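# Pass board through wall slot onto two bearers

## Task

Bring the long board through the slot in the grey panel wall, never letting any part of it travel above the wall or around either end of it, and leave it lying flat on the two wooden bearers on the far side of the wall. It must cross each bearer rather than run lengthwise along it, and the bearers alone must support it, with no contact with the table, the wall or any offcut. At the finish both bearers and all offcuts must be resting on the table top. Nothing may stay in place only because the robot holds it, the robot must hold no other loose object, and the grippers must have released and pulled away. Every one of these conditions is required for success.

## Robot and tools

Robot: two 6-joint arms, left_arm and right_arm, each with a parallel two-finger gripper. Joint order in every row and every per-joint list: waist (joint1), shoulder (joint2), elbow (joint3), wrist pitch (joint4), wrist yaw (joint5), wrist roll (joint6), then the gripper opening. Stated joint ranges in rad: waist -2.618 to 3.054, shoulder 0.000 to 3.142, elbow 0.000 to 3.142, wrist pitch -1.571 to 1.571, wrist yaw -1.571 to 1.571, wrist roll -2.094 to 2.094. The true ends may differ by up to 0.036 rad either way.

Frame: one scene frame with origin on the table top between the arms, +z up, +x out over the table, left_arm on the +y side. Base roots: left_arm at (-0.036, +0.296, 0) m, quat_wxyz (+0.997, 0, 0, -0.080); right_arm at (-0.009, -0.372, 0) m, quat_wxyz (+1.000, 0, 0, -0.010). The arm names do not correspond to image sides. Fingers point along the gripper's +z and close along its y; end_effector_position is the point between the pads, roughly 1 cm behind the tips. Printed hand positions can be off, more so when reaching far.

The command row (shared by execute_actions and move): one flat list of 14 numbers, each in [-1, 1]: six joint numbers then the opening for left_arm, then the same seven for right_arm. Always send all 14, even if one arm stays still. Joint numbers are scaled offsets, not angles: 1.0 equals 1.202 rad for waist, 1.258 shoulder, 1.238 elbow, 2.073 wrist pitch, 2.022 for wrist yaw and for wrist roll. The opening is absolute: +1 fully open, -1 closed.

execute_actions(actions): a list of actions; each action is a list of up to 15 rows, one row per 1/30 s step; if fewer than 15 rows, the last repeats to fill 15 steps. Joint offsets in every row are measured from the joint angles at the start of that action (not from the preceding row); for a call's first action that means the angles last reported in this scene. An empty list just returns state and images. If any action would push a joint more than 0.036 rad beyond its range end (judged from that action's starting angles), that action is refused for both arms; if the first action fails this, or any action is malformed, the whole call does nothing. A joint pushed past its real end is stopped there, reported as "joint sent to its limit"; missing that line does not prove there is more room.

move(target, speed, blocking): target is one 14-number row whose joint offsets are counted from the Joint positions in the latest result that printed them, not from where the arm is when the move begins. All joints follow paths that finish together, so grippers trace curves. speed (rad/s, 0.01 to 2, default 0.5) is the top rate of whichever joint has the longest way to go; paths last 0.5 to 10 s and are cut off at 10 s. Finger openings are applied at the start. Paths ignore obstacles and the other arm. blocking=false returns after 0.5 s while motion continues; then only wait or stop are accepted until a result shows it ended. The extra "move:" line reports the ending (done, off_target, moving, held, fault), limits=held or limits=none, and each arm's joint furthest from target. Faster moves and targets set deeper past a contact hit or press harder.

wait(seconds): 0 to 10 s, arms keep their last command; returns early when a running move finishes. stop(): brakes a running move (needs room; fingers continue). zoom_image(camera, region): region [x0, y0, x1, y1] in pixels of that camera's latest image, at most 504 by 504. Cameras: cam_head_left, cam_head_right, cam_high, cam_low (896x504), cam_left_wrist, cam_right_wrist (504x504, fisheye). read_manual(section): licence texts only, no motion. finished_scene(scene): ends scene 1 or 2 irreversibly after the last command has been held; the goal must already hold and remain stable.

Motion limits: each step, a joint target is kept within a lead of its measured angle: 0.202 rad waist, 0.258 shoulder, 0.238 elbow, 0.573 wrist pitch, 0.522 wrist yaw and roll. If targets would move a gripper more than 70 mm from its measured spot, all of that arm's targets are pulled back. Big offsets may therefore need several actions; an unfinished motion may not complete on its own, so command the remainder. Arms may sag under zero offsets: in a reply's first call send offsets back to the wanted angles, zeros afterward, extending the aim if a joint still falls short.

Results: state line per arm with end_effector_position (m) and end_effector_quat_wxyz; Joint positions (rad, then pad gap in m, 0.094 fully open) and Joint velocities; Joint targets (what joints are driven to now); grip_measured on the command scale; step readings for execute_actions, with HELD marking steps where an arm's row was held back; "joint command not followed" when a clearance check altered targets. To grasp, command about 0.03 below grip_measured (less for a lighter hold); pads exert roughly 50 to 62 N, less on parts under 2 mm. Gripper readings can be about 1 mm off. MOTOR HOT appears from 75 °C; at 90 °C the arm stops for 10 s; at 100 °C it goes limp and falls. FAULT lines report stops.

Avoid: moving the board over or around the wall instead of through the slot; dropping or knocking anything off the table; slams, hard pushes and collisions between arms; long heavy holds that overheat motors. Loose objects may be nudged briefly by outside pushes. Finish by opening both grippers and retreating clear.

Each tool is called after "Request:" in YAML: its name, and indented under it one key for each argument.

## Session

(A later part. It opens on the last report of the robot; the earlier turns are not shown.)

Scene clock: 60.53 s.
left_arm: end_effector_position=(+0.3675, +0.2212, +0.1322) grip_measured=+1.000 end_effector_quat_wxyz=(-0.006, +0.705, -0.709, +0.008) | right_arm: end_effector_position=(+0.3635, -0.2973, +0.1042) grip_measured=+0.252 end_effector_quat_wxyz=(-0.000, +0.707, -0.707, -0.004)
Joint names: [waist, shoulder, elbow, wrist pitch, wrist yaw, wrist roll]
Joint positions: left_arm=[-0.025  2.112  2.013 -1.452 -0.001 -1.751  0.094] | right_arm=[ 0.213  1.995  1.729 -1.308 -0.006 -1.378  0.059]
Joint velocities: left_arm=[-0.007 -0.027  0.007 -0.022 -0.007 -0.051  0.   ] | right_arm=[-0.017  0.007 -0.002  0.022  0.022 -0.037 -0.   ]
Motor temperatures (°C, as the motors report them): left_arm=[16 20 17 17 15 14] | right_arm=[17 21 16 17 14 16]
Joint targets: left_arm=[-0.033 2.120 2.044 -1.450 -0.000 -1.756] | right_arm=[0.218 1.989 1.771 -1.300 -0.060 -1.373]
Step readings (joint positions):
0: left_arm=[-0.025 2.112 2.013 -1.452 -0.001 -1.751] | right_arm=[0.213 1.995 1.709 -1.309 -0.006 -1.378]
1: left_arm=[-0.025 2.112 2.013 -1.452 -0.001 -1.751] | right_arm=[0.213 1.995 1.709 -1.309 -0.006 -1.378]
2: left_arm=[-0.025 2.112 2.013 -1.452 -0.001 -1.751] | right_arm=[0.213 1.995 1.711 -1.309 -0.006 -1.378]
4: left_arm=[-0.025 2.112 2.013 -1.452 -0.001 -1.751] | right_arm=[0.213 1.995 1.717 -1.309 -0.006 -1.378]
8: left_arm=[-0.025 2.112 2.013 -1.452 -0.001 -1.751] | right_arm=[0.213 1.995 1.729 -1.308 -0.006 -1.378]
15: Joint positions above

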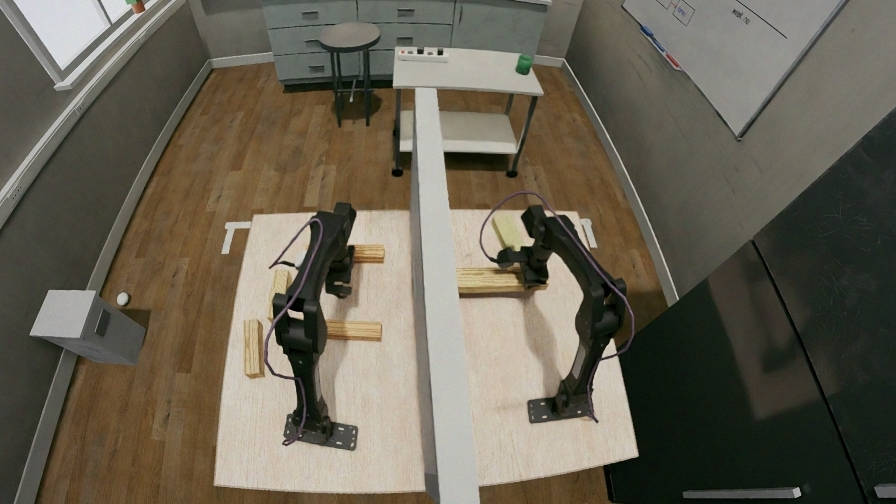

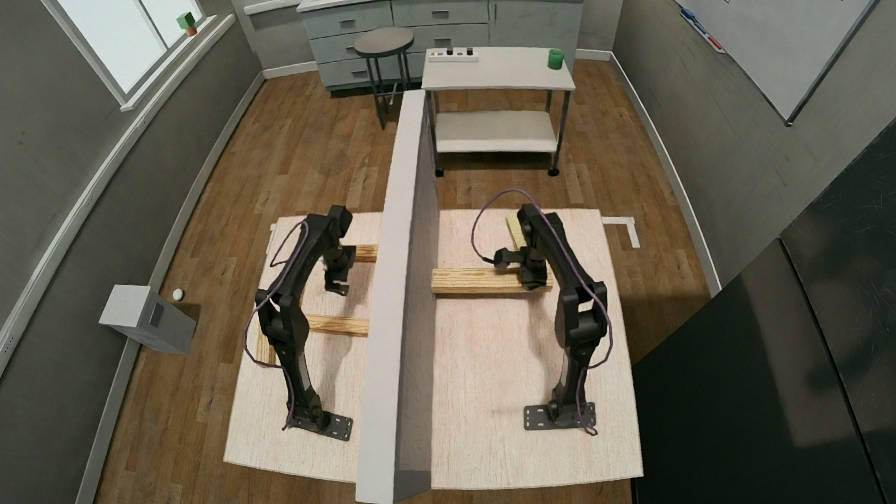

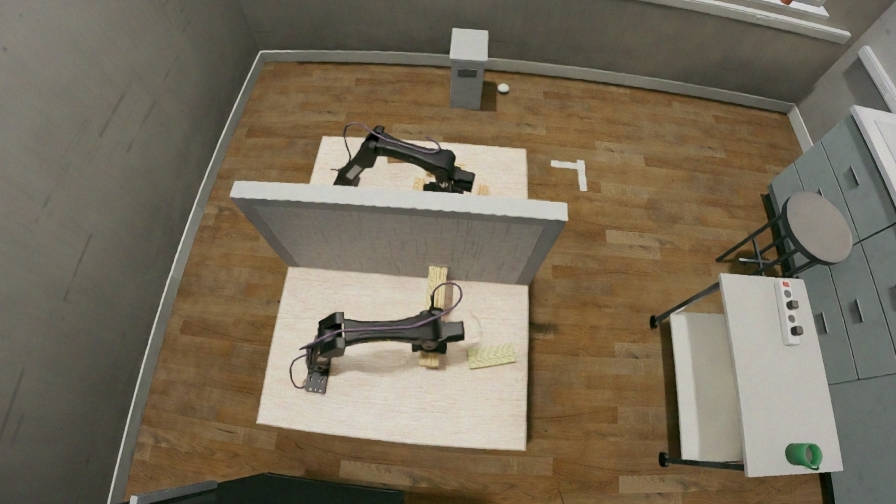

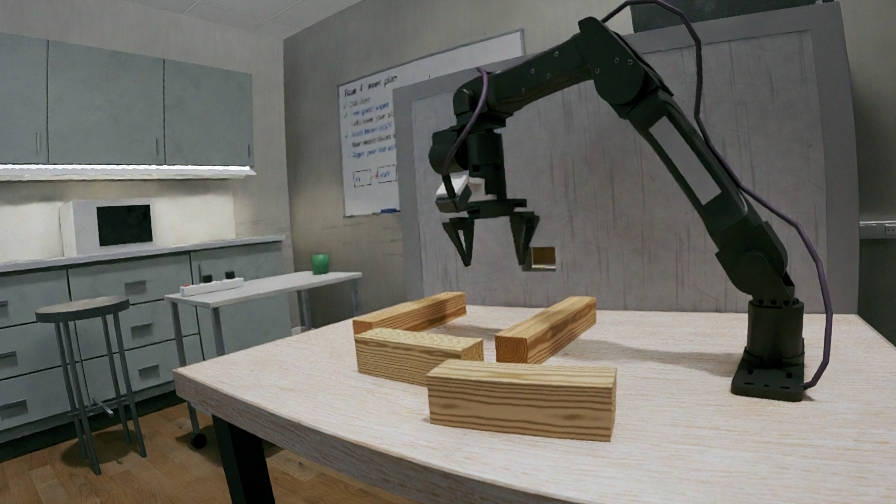

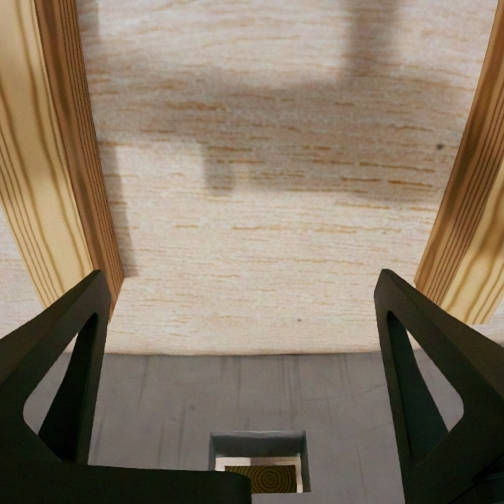

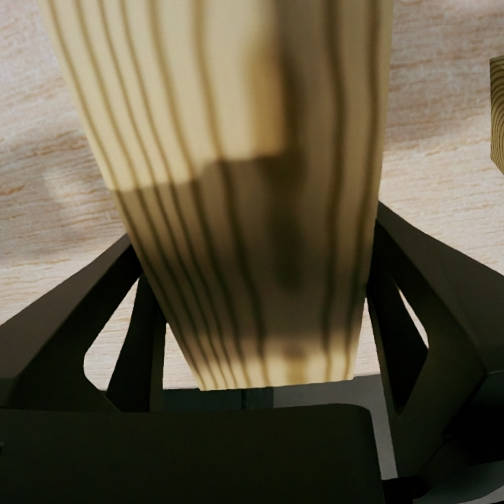

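Request:
execute_actions:
  actions:
    - [[-0.0067,0.0064,0.0250,0.001,0.0005,-0.0025,1.0,0.0091,0.0054,0.0453,-0.0048,-0.0267,0.0104,0.0],[-0.0067,0.0064,0.0250,0.001,0.0005,-0.0025,1.0,0.0131,0.0061,0.0463,-0.0048,-0.0267,0.0128,0.0],[-0.0067,0.0064,0.0250,0.001,0.0005,-0.0025,1.0,0.0172,0.0067,0.0472,-0.0048,-0.0267,0.0153,0.0],[-0.0067,0.0064,0.0250,0.001,0.0005,-0.0025,1.0,0.0213,0.0073,0.0482,-0.0048,-0.0267,0.0177,0.0],[-0.0067,0.0064,0.0250,0.001,0.0005,-0.0025,1.0,0.0253,0.0080,0.0491,-0.0048,-0.0267,0.0202,0.0],[-0.0067,0.0064,0.0250,0.001,0.0005,-0.0025,1.0,0.0294,0.0086,0.0501,-0.0048,-0.0267,0.0226,0.0],[-0.0067,0.0064,0.0250,0.001,0.0005,-0.0025,1.0,0.0335,0.0092,0.0510,-0.0048,-0.0267,0.0251,0.0],[-0.0067,0.0064,0.0250,0.001,0.0005,-0.0025,1.0,0.0375,0.0099,0.0520,-0.0048,-0.0267,0.0275,0.0],[-0.0067,0.0064,0.0250,0.001,0.0005,-0.0025,1.0,0.0416,0.0105,0.0529,-0.0048,-0.0267,0.0300,0.0],[-0.0067,0.0064,0.0250,0.001,0.0005,-0.0025,1.0,0.0457,0.0111,0.0539,-0.0048,-0.0267,0.0324,0.0],[-0.0067,0.0064,0.0250,0.001,0.0005,-0.0025,1.0,0.0497,0.0118,0.0548,-0.0048,-0.0267,0.0349,0.0],[-0.0067,0.0064,0.0250,0.001,0.0005,-0.0025,1.0,0.0538,0.0124,0.0558,-0.0048,-0.0267,0.0373,0.0],[-0.0067,0.0064,0.0250,0.001,0.0005,-0.0025,1.0,0.0579,0.0130,0.0567,-0.0048,-0.0267,0.0398,0.0],[-0.0067,0.0064,0.0250,0.001,0.0005,-0.0025,1.0,0.0619,0.0137,0.0577,-0.0048,-0.0267,0.0398,0.0],[-0.0067,0.0064,0.0250,0.001,0.0005,-0.0025,1.0,0.0660,0.0143,0.0586,-0.0048,-0.0267,0.0398,0.0]]

Request:
wait:
  seconds: 0.3

Request:
zoom_image:
  camera: "cam_low"
  region: [480, 210, 600, 300]

Request:
zoom_image:
  camera: "cam_left_wrist"
  region: [180, 400, 340, 504]

Scene clock: 62.33 s.
left_arm: end_effector_position=(+0.3675, +0.2212, +0.1322) grip_measured=+1.000 end_effector_quat_wxyz=(-0.006, +0.705, -0.709, +0.008) | right_arm: end_effector_position=(+0.3623, -0.2728, +0.1028) grip_measured=+0.252 end_effector_quat_wxyz=(+0.001, +0.708, -0.707, -0.004)
Joint names: [waist, shoulder, elbow, wrist pitch, wrist yaw, wrist roll]
Joint positions: left_arm=[-0.025  2.112  2.013 -1.452 -0.001 -1.751  0.094] | right_arm=[ 0.276  2.017  1.754 -1.315 -0.006 -1.317  0.059]
Joint velocities: left_arm=[-0.012 -0.022 -0.012  0.022  0.051  0.007  0.   ] | right_arm=[0.125 0.017 0.027 0.081 0.066 0.139 0.001]
Motor temperatures (°C, as the motors report them): left_arm=[16 20 17 17 15 14] | right_arm=[17 22 16 17 14 16]
Joint targets: left_arm=[-0.033 2.120 2.044 -1.450 -0.000 -1.756] | right_arm=[0.292 2.013 1.801 -1.319 -0.060 -1.298]
Step readings (joint positions):
0: left_arm=[-0.025 2.112 2.013 -1.452 -0.001 -1.751] | right_arm=[0.213 1.995 1.729 -1.308 -0.006 -1.378]
1: left_arm=[-0.025 2.112 2.013 -1.452 -0.001 -1.751] | right_arm=[0.213 1.997 1.731 -1.310 -0.006 -1.376]
2: left_arm=[-0.025 2.112 2.013 -1.452 -0.001 -1.751] | right_arm=[0.214 1.999 1.735 -1.313 -0.006 -1.373]
4: left_arm=[-0.025 2.112 2.013 -1.452 -0.001 -1.751] | right_arm=[0.218 2.005 1.741 -1.314 -0.006 -1.365]
8: left_arm=[-0.025 2.112 2.013 -1.452 -0.001 -1.751] | right_arm=[0.237 2.012 1.746 -1.314 -0.006 -1.347]
15: Joint positions above

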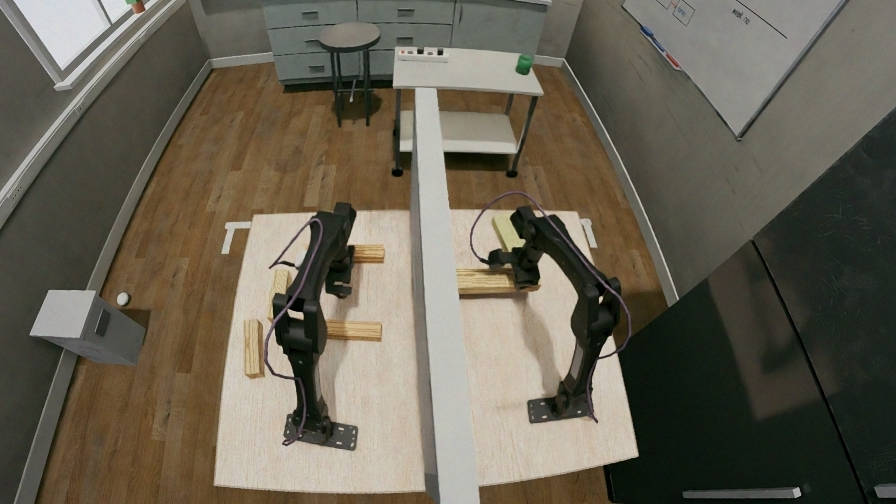

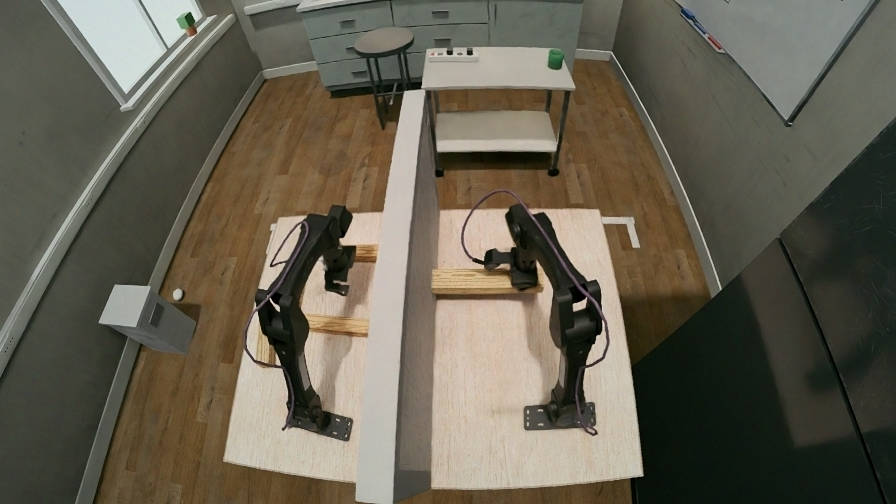

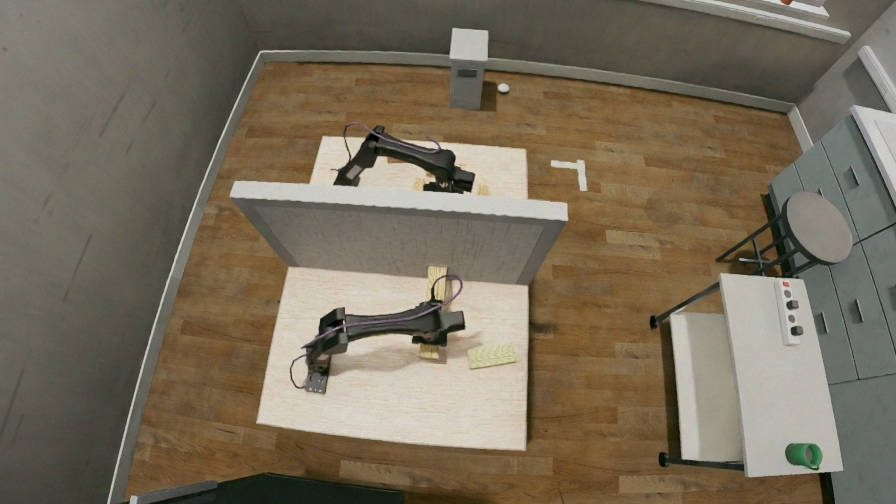

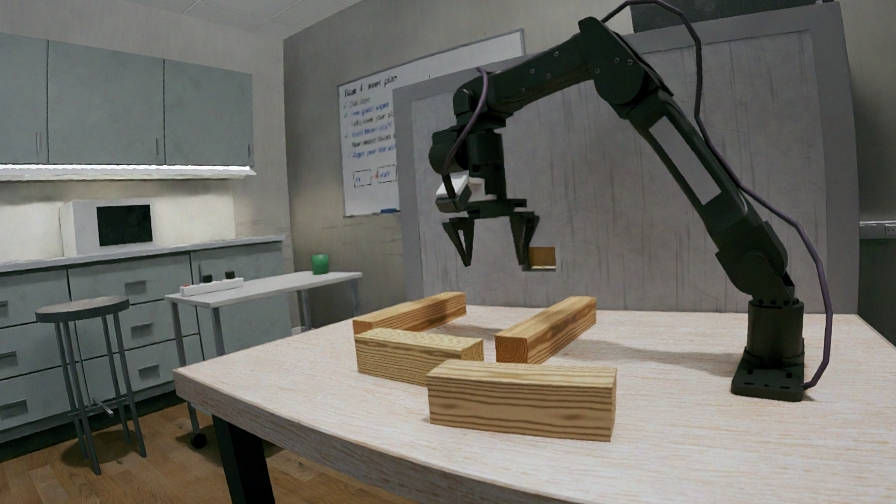

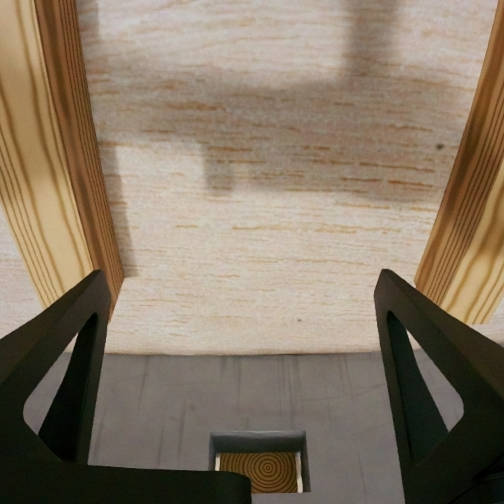

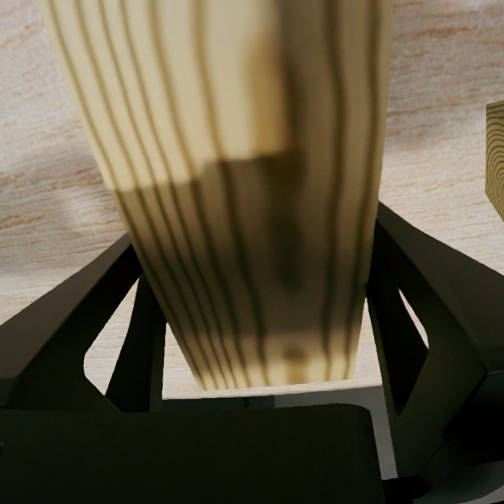

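Scene clock: 62.63 s.
left_arm: end_effector_position=(+0.3675, +0.2212, +0.1322) grip_measured=+1.000 end_effector_quat_wxyz=(-0.006, +0.705, -0.709, +0.008) | right_arm: end_effector_position=(+0.3614, -0.2682, +0.1030) grip_measured=+0.252 end_effector_quat_wxyz=(+0.001, +0.708, -0.707, -0.005)
Joint names: [waist, shoulder, elbow, wrist pitch, wrist yaw, wrist roll]
Joint positions: left_arm=[-0.025  2.112  2.013 -1.452 -0.001 -1.751  0.094] | right_arm=[ 0.287  2.018  1.757 -1.316 -0.008 -1.306  0.059]
Joint velocities: left_arm=[-0.017 -0.002  0.007 -0.007  0.051 -0.022  0.   ] | right_arm=[-0.007  0.002  0.002 -0.022 -0.022  0.022 -0.001]
Motor temperatures (°C, as the motors report them): left_arm=[16 20 17 17 15 14] | right_arm=[17 22 16 17 14 16]
Joint targets: left_arm=[-0.033 2.120 2.044 -1.450 -0.000 -1.756] | right_arm=[0.292 2.013 1.802 -1.318 -0.060 -1.298]
wait: 0.30 s; no rest

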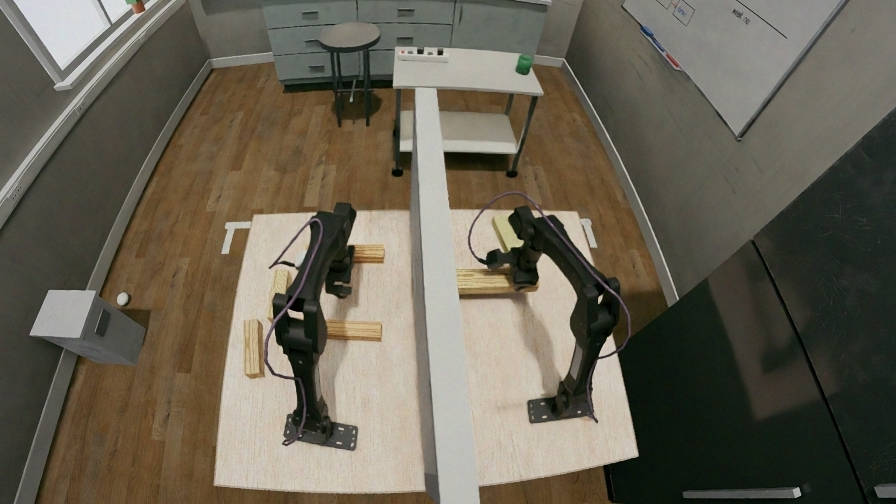

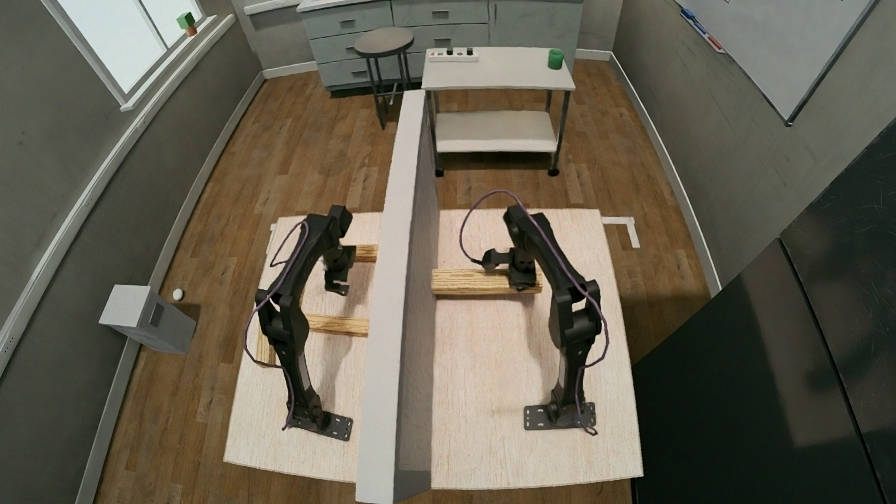

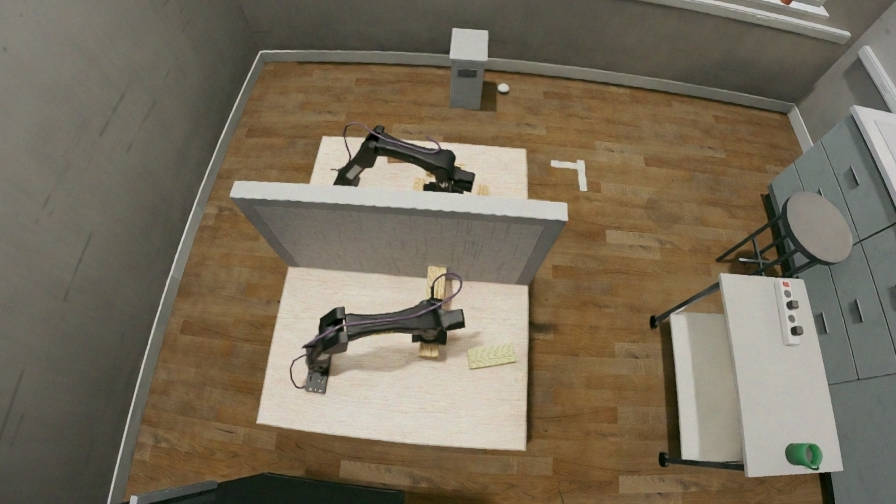

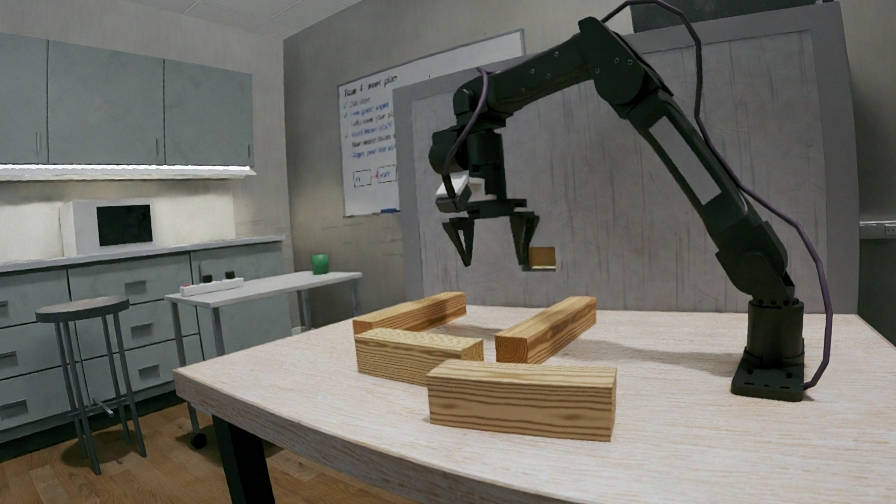

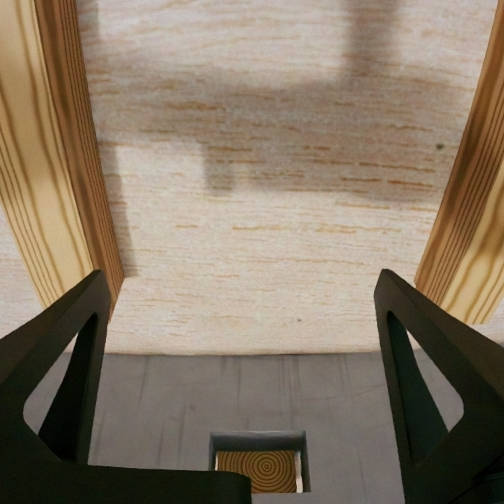

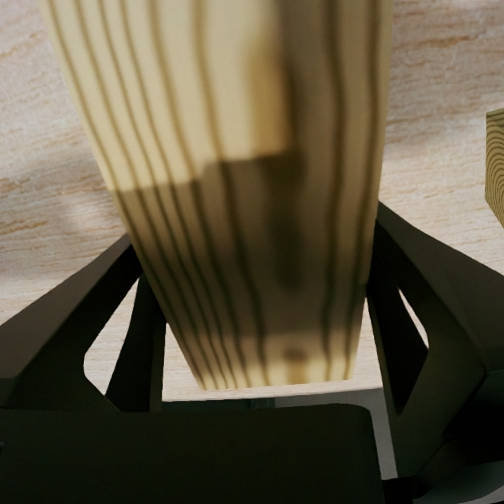

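Region (480, 210, 600, 300) of cam_low's 896x504 image, scaled by 4.200, with more detail than that image has; it fills the top 378 rows of this view, and the rest is white.

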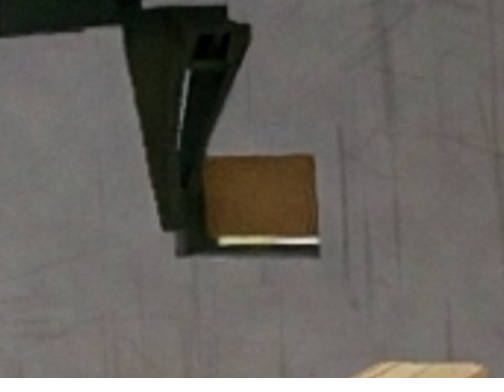

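Region (180, 400, 340, 504) of cam_left_wrist's 504x504 image, scaled by 3.150, with more detail than that image has; it fills the top 328 rows of this view, and the rest is white.

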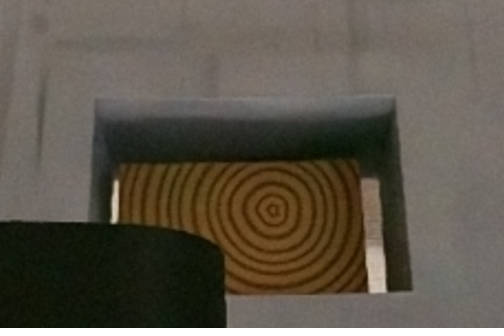

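Request:
execute_actions:
  actions:
    - [[-0.0067,0.0064,0.0250,0.001,0.0005,-0.0025,1.0,0.0123,0.0056,0.0452,-0.0016,-0.0232,0.0106,0.0],[-0.0067,0.0064,0.0250,0.001,0.0005,-0.0025,1.0,0.0205,0.0064,0.0482,-0.0022,-0.0232,0.0163,0.0],[-0.0067,0.0064,0.0250,0.001,0.0005,-0.0025,1.0,0.0287,0.0087,0.0542,-0.0027,-0.0232,0.0220,0.0],[-0.0067,0.0064,0.0250,0.001,0.0005,-0.0025,1.0,0.0368,0.0129,0.0601,-0.0033,-0.0232,0.0276,0.0],[-0.0067,0.0064,0.0250,0.001,0.0005,-0.0025,1.0,0.0450,0.0171,0.0661,-0.0039,-0.0232,0.0333,0.0],[-0.0067,0.0064,0.0250,0.001,0.0005,-0.0025,1.0,0.0531,0.0213,0.0720,-0.0045,-0.0232,0.0390,0.0],[-0.0067,0.0064,0.0250,0.001,0.0005,-0.0025,1.0,0.0613,0.0256,0.0780,-0.0051,-0.0232,0.0443,0.0],[-0.0067,0.0064,0.0250,0.001,0.0005,-0.0025,1.0,0.0693,0.0302,0.0848,-0.0062,-0.0232,0.0496,0.0],[-0.0067,0.0064,0.0250,0.001,0.0005,-0.0025,1.0,0.0770,0.0353,0.0927,-0.0078,-0.0232,0.0547,0.0],[-0.0067,0.0064,0.0250,0.001,0.0005,-0.0025,1.0,0.0847,0.0404,0.1005,-0.0093,-0.0232,0.0599,0.0],[-0.0067,0.0064,0.0250,0.001,0.0005,-0.0025,1.0,0.0924,0.0455,0.1083,-0.0109,-0.0232,0.0652,0.0],[-0.0067,0.0064,0.0250,0.001,0.0005,-0.0025,1.0,0.1002,0.0506,0.1161,-0.0125,-0.0232,0.0704,0.0],[-0.0067,0.0064,0.0250,0.001,0.0005,-0.0025,1.0,0.1079,0.0557,0.1239,-0.0141,-0.0232,0.0754,0.0],[-0.0067,0.0064,0.0250,0.001,0.0005,-0.0025,1.0,0.1156,0.0608,0.1318,-0.0156,-0.0232,0.0754,0.0],[-0.0067,0.0064,0.0250,0.001,0.0005,-0.0025,1.0,0.1234,0.0659,0.1396,-0.0172,-0.0232,0.0754,0.0]]

Request:
wait:
  seconds: 0.4

Request:
zoom_image:
  camera: "cam_low"
  region: [460, 200, 600, 305]

Scene clock: 64.57 s.
left_arm: end_effector_position=(+0.3675, +0.2212, +0.1322) grip_measured=+1.000 end_effector_quat_wxyz=(-0.006, +0.705, -0.709, +0.008) | right_arm: end_effector_position=(+0.3643, -0.2146, +0.1015) grip_measured=+0.252 end_effector_quat_wxyz=(-0.002, +0.710, -0.704, -0.003)
Joint names: [waist, shoulder, elbow, wrist pitch, wrist yaw, wrist roll]
Joint positions: left_arm=[-0.025  2.112  2.013 -1.452 -0.001 -1.751  0.094] | right_arm=[ 0.414  2.097  1.869 -1.341 -0.007 -1.186  0.059]
Joint velocities: left_arm=[ 0.007  0.002 -0.022  0.022  0.051  0.081  0.   ] | right_arm=[ 0.252  0.188  0.281 -0.066 -0.022  0.183  0.   ]
Motor temperatures (°C, as the motors report them): left_arm=[16 20 17 17 15 14] | right_arm=[17 22 16 17 14 16]
Joint targets: left_arm=[-0.033 2.120 2.044 -1.450 -0.000 -1.756] | right_arm=[0.436 2.101 1.929 -1.352 -0.055 -1.153]
Step readings (joint positions):
0: left_arm=[-0.025 2.112 2.013 -1.452 -0.001 -1.751] | right_arm=[0.287 2.018 1.757 -1.316 -0.008 -1.304]
1: left_arm=[-0.025 2.112 2.013 -1.452 -0.001 -1.751] | right_arm=[0.288 2.019 1.758 -1.318 -0.008 -1.302]
2: left_arm=[-0.025 2.112 2.013 -1.452 -0.001 -1.751] | right_arm=[0.290 2.022 1.763 -1.321 -0.008 -1.298]
4: left_arm=[-0.025 2.112 2.013 -1.452 -0.001 -1.751] | right_arm=[0.299 2.031 1.774 -1.323 -0.007 -1.285]
8: left_arm=[-0.025 2.112 2.013 -1.452 -0.001 -1.751] | right_arm=[0.339 2.052 1.804 -1.325 -0.007 -1.250]
15: Joint positions above

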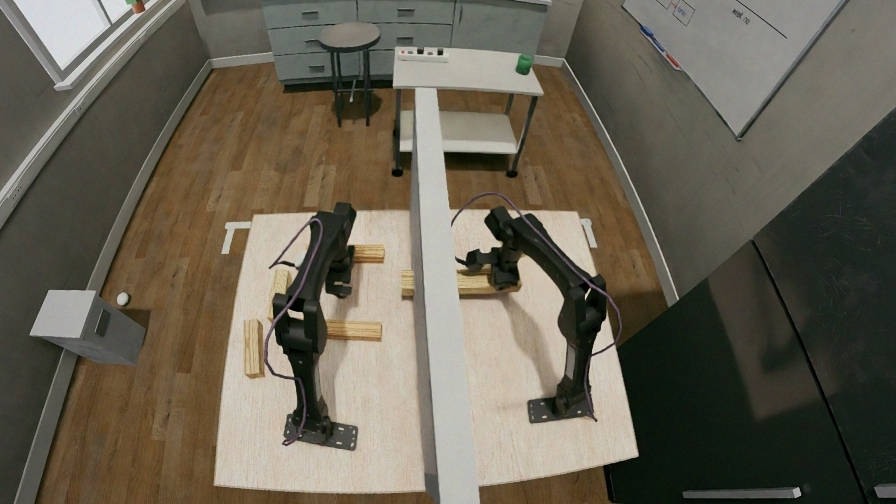

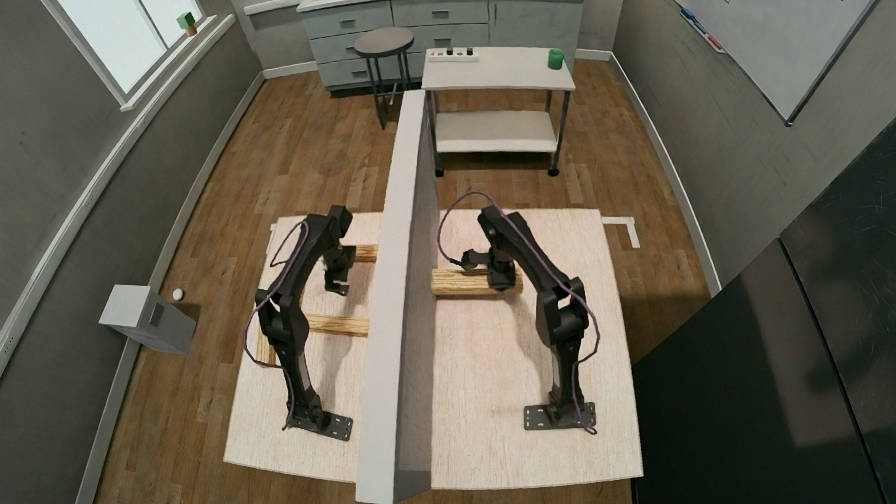

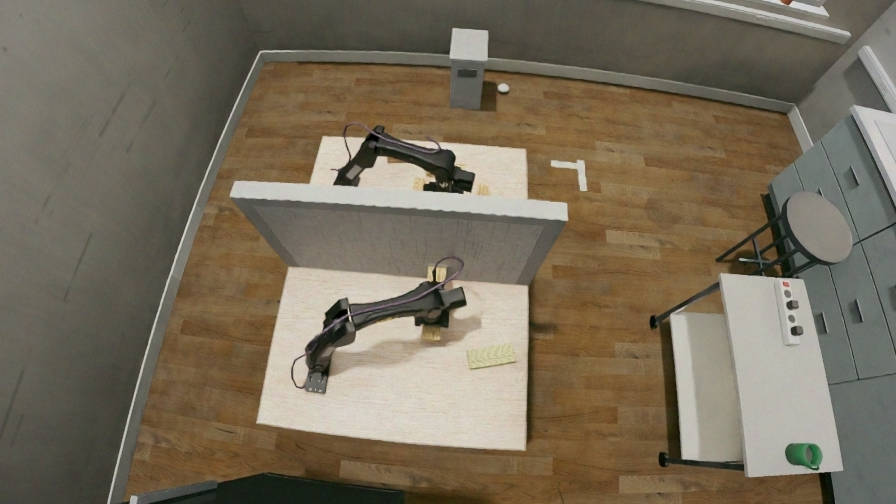

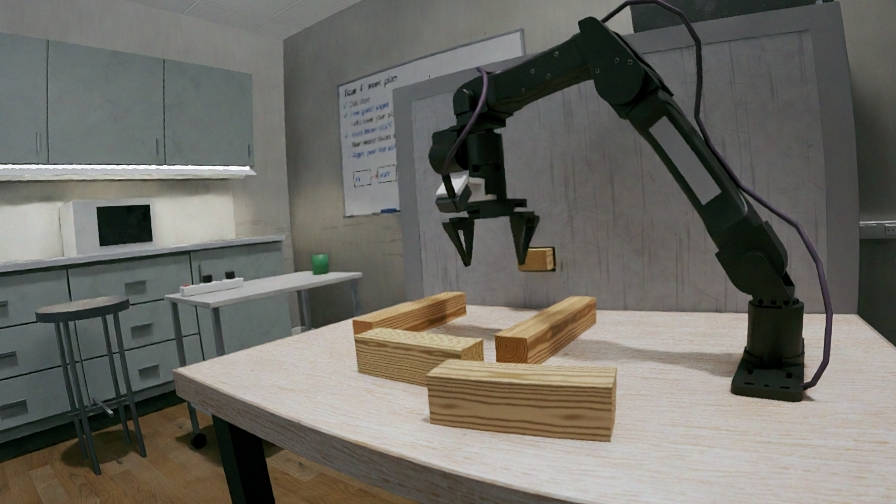

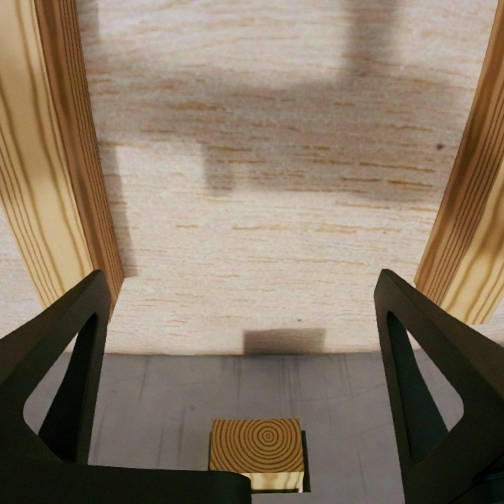

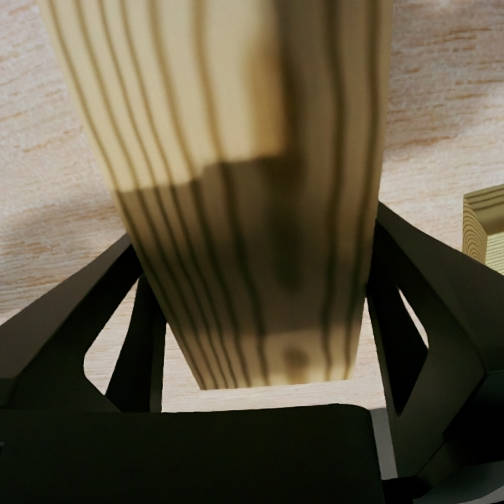

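Scene clock: 64.97 s.
left_arm: end_effector_position=(+0.3675, +0.2212, +0.1322) grip_measured=+1.000 end_effector_quat_wxyz=(-0.006, +0.705, -0.709, +0.008) | right_arm: end_effector_position=(+0.3605, -0.2061, +0.1005) grip_measured=+0.252 end_effector_quat_wxyz=(+0.003, +0.709, -0.705, -0.007)
Joint names: [waist, shoulder, elbow, wrist pitch, wrist yaw, wrist roll]
Joint positions: left_arm=[-0.025  2.112  2.013 -1.452 -0.001 -1.751  0.094] | right_arm=[ 0.436  2.109  1.883 -1.355 -0.01  -1.161  0.059]
Joint velocities: left_arm=[-0.017  0.007  0.002 -0.007  0.007 -0.051  0.   ] | right_arm=[-0.012 -0.017 -0.012  0.022 -0.022  0.022  0.001]
Motor temperatures (°C, as the motors report them): left_arm=[16 20 18 17 15 14] | right_arm=[17 22 17 17 14 16]
Joint targets: left_arm=[-0.033 2.120 2.044 -1.450 -0.000 -1.756] | right_arm=[0.436 2.101 1.929 -1.352 -0.055 -1.153]
wait: 0.40 s; no rest

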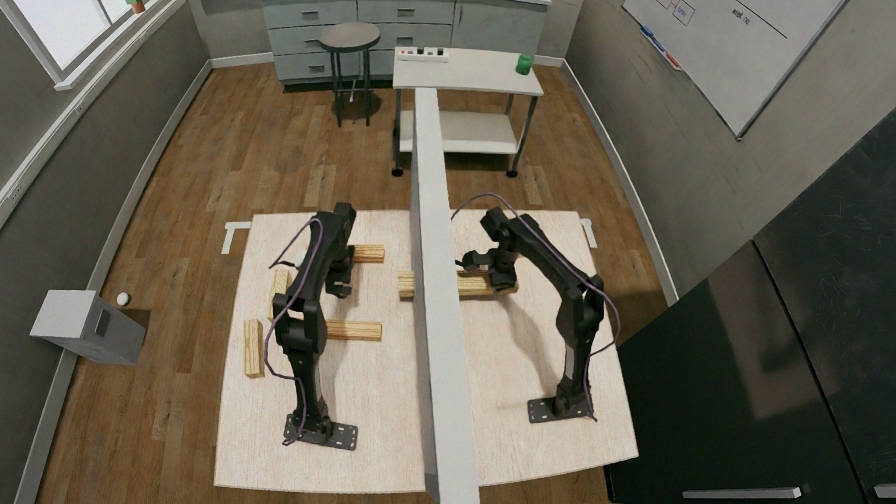

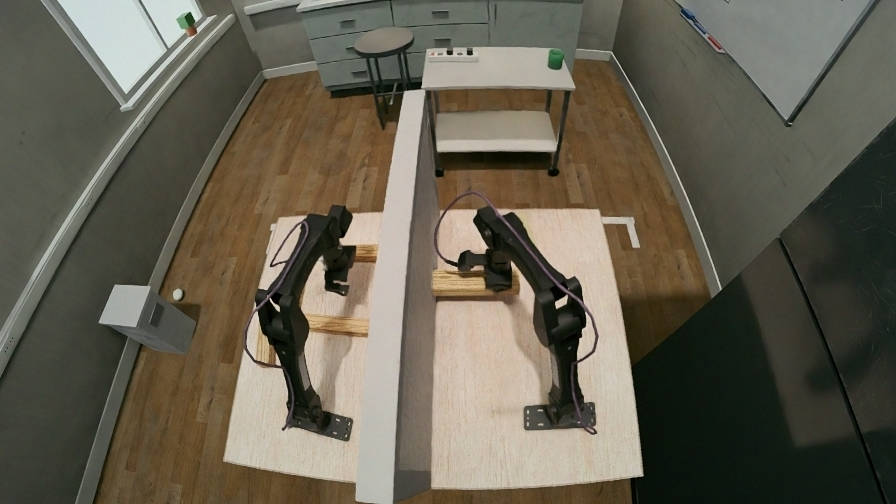

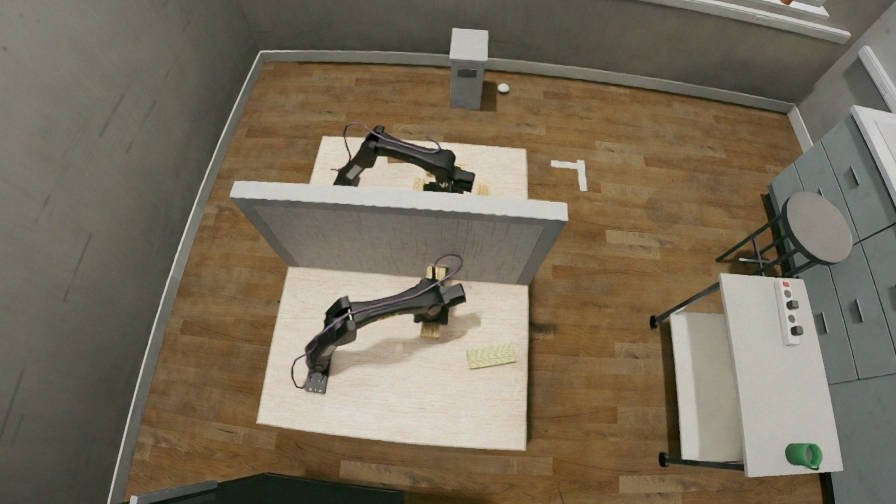

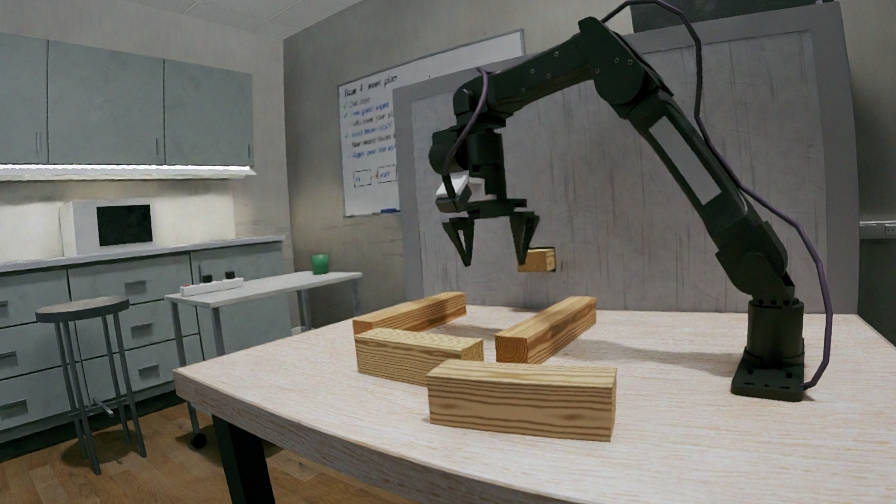

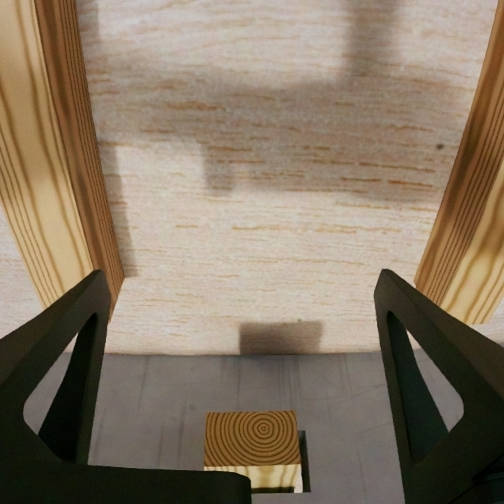

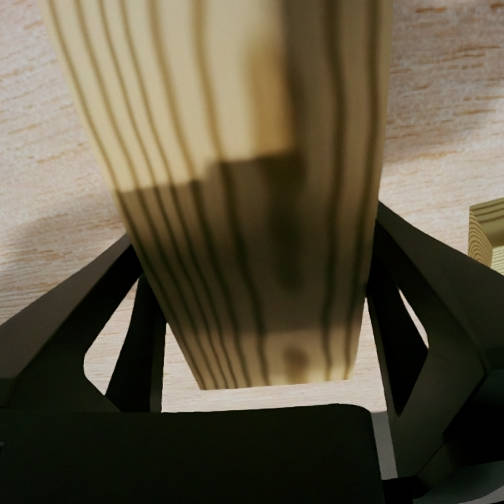

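Region (460, 200, 600, 305) of cam_low's 896x504 image, scaled by 3.600, with more detail than that image has; it fills the top 378 rows of this view, and the rest is white.

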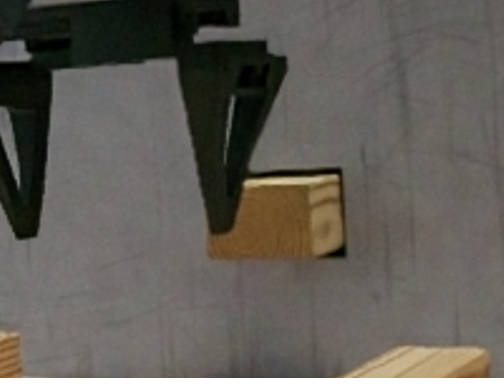

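Request:
zoom_image:
  camera: "cam_head_right"
  region: [400, 190, 560, 310]

Request:
zoom_image:
  camera: "cam_high"
  region: [380, 230, 500, 350]

Region (400, 190, 560, 310) of cam_head_right's 896x504 image, scaled by 3.150, with more detail than that image has; it fills the top 378 rows of this view, and the rest is white.

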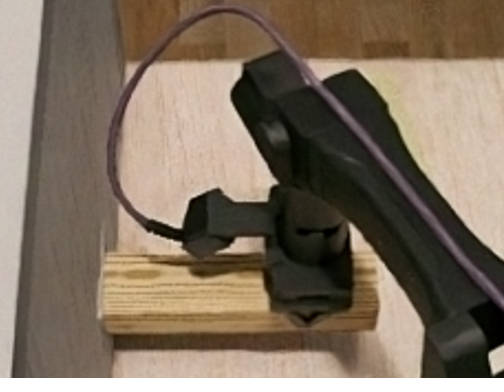

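Region (380, 230, 500, 350) of cam_high's 896x504 image, scaled by 4.200, with more detail than that image has.

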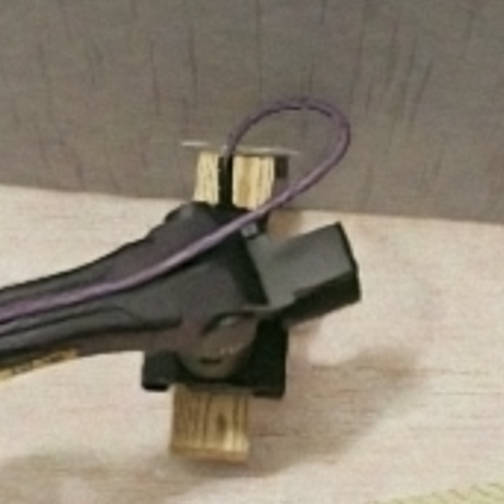

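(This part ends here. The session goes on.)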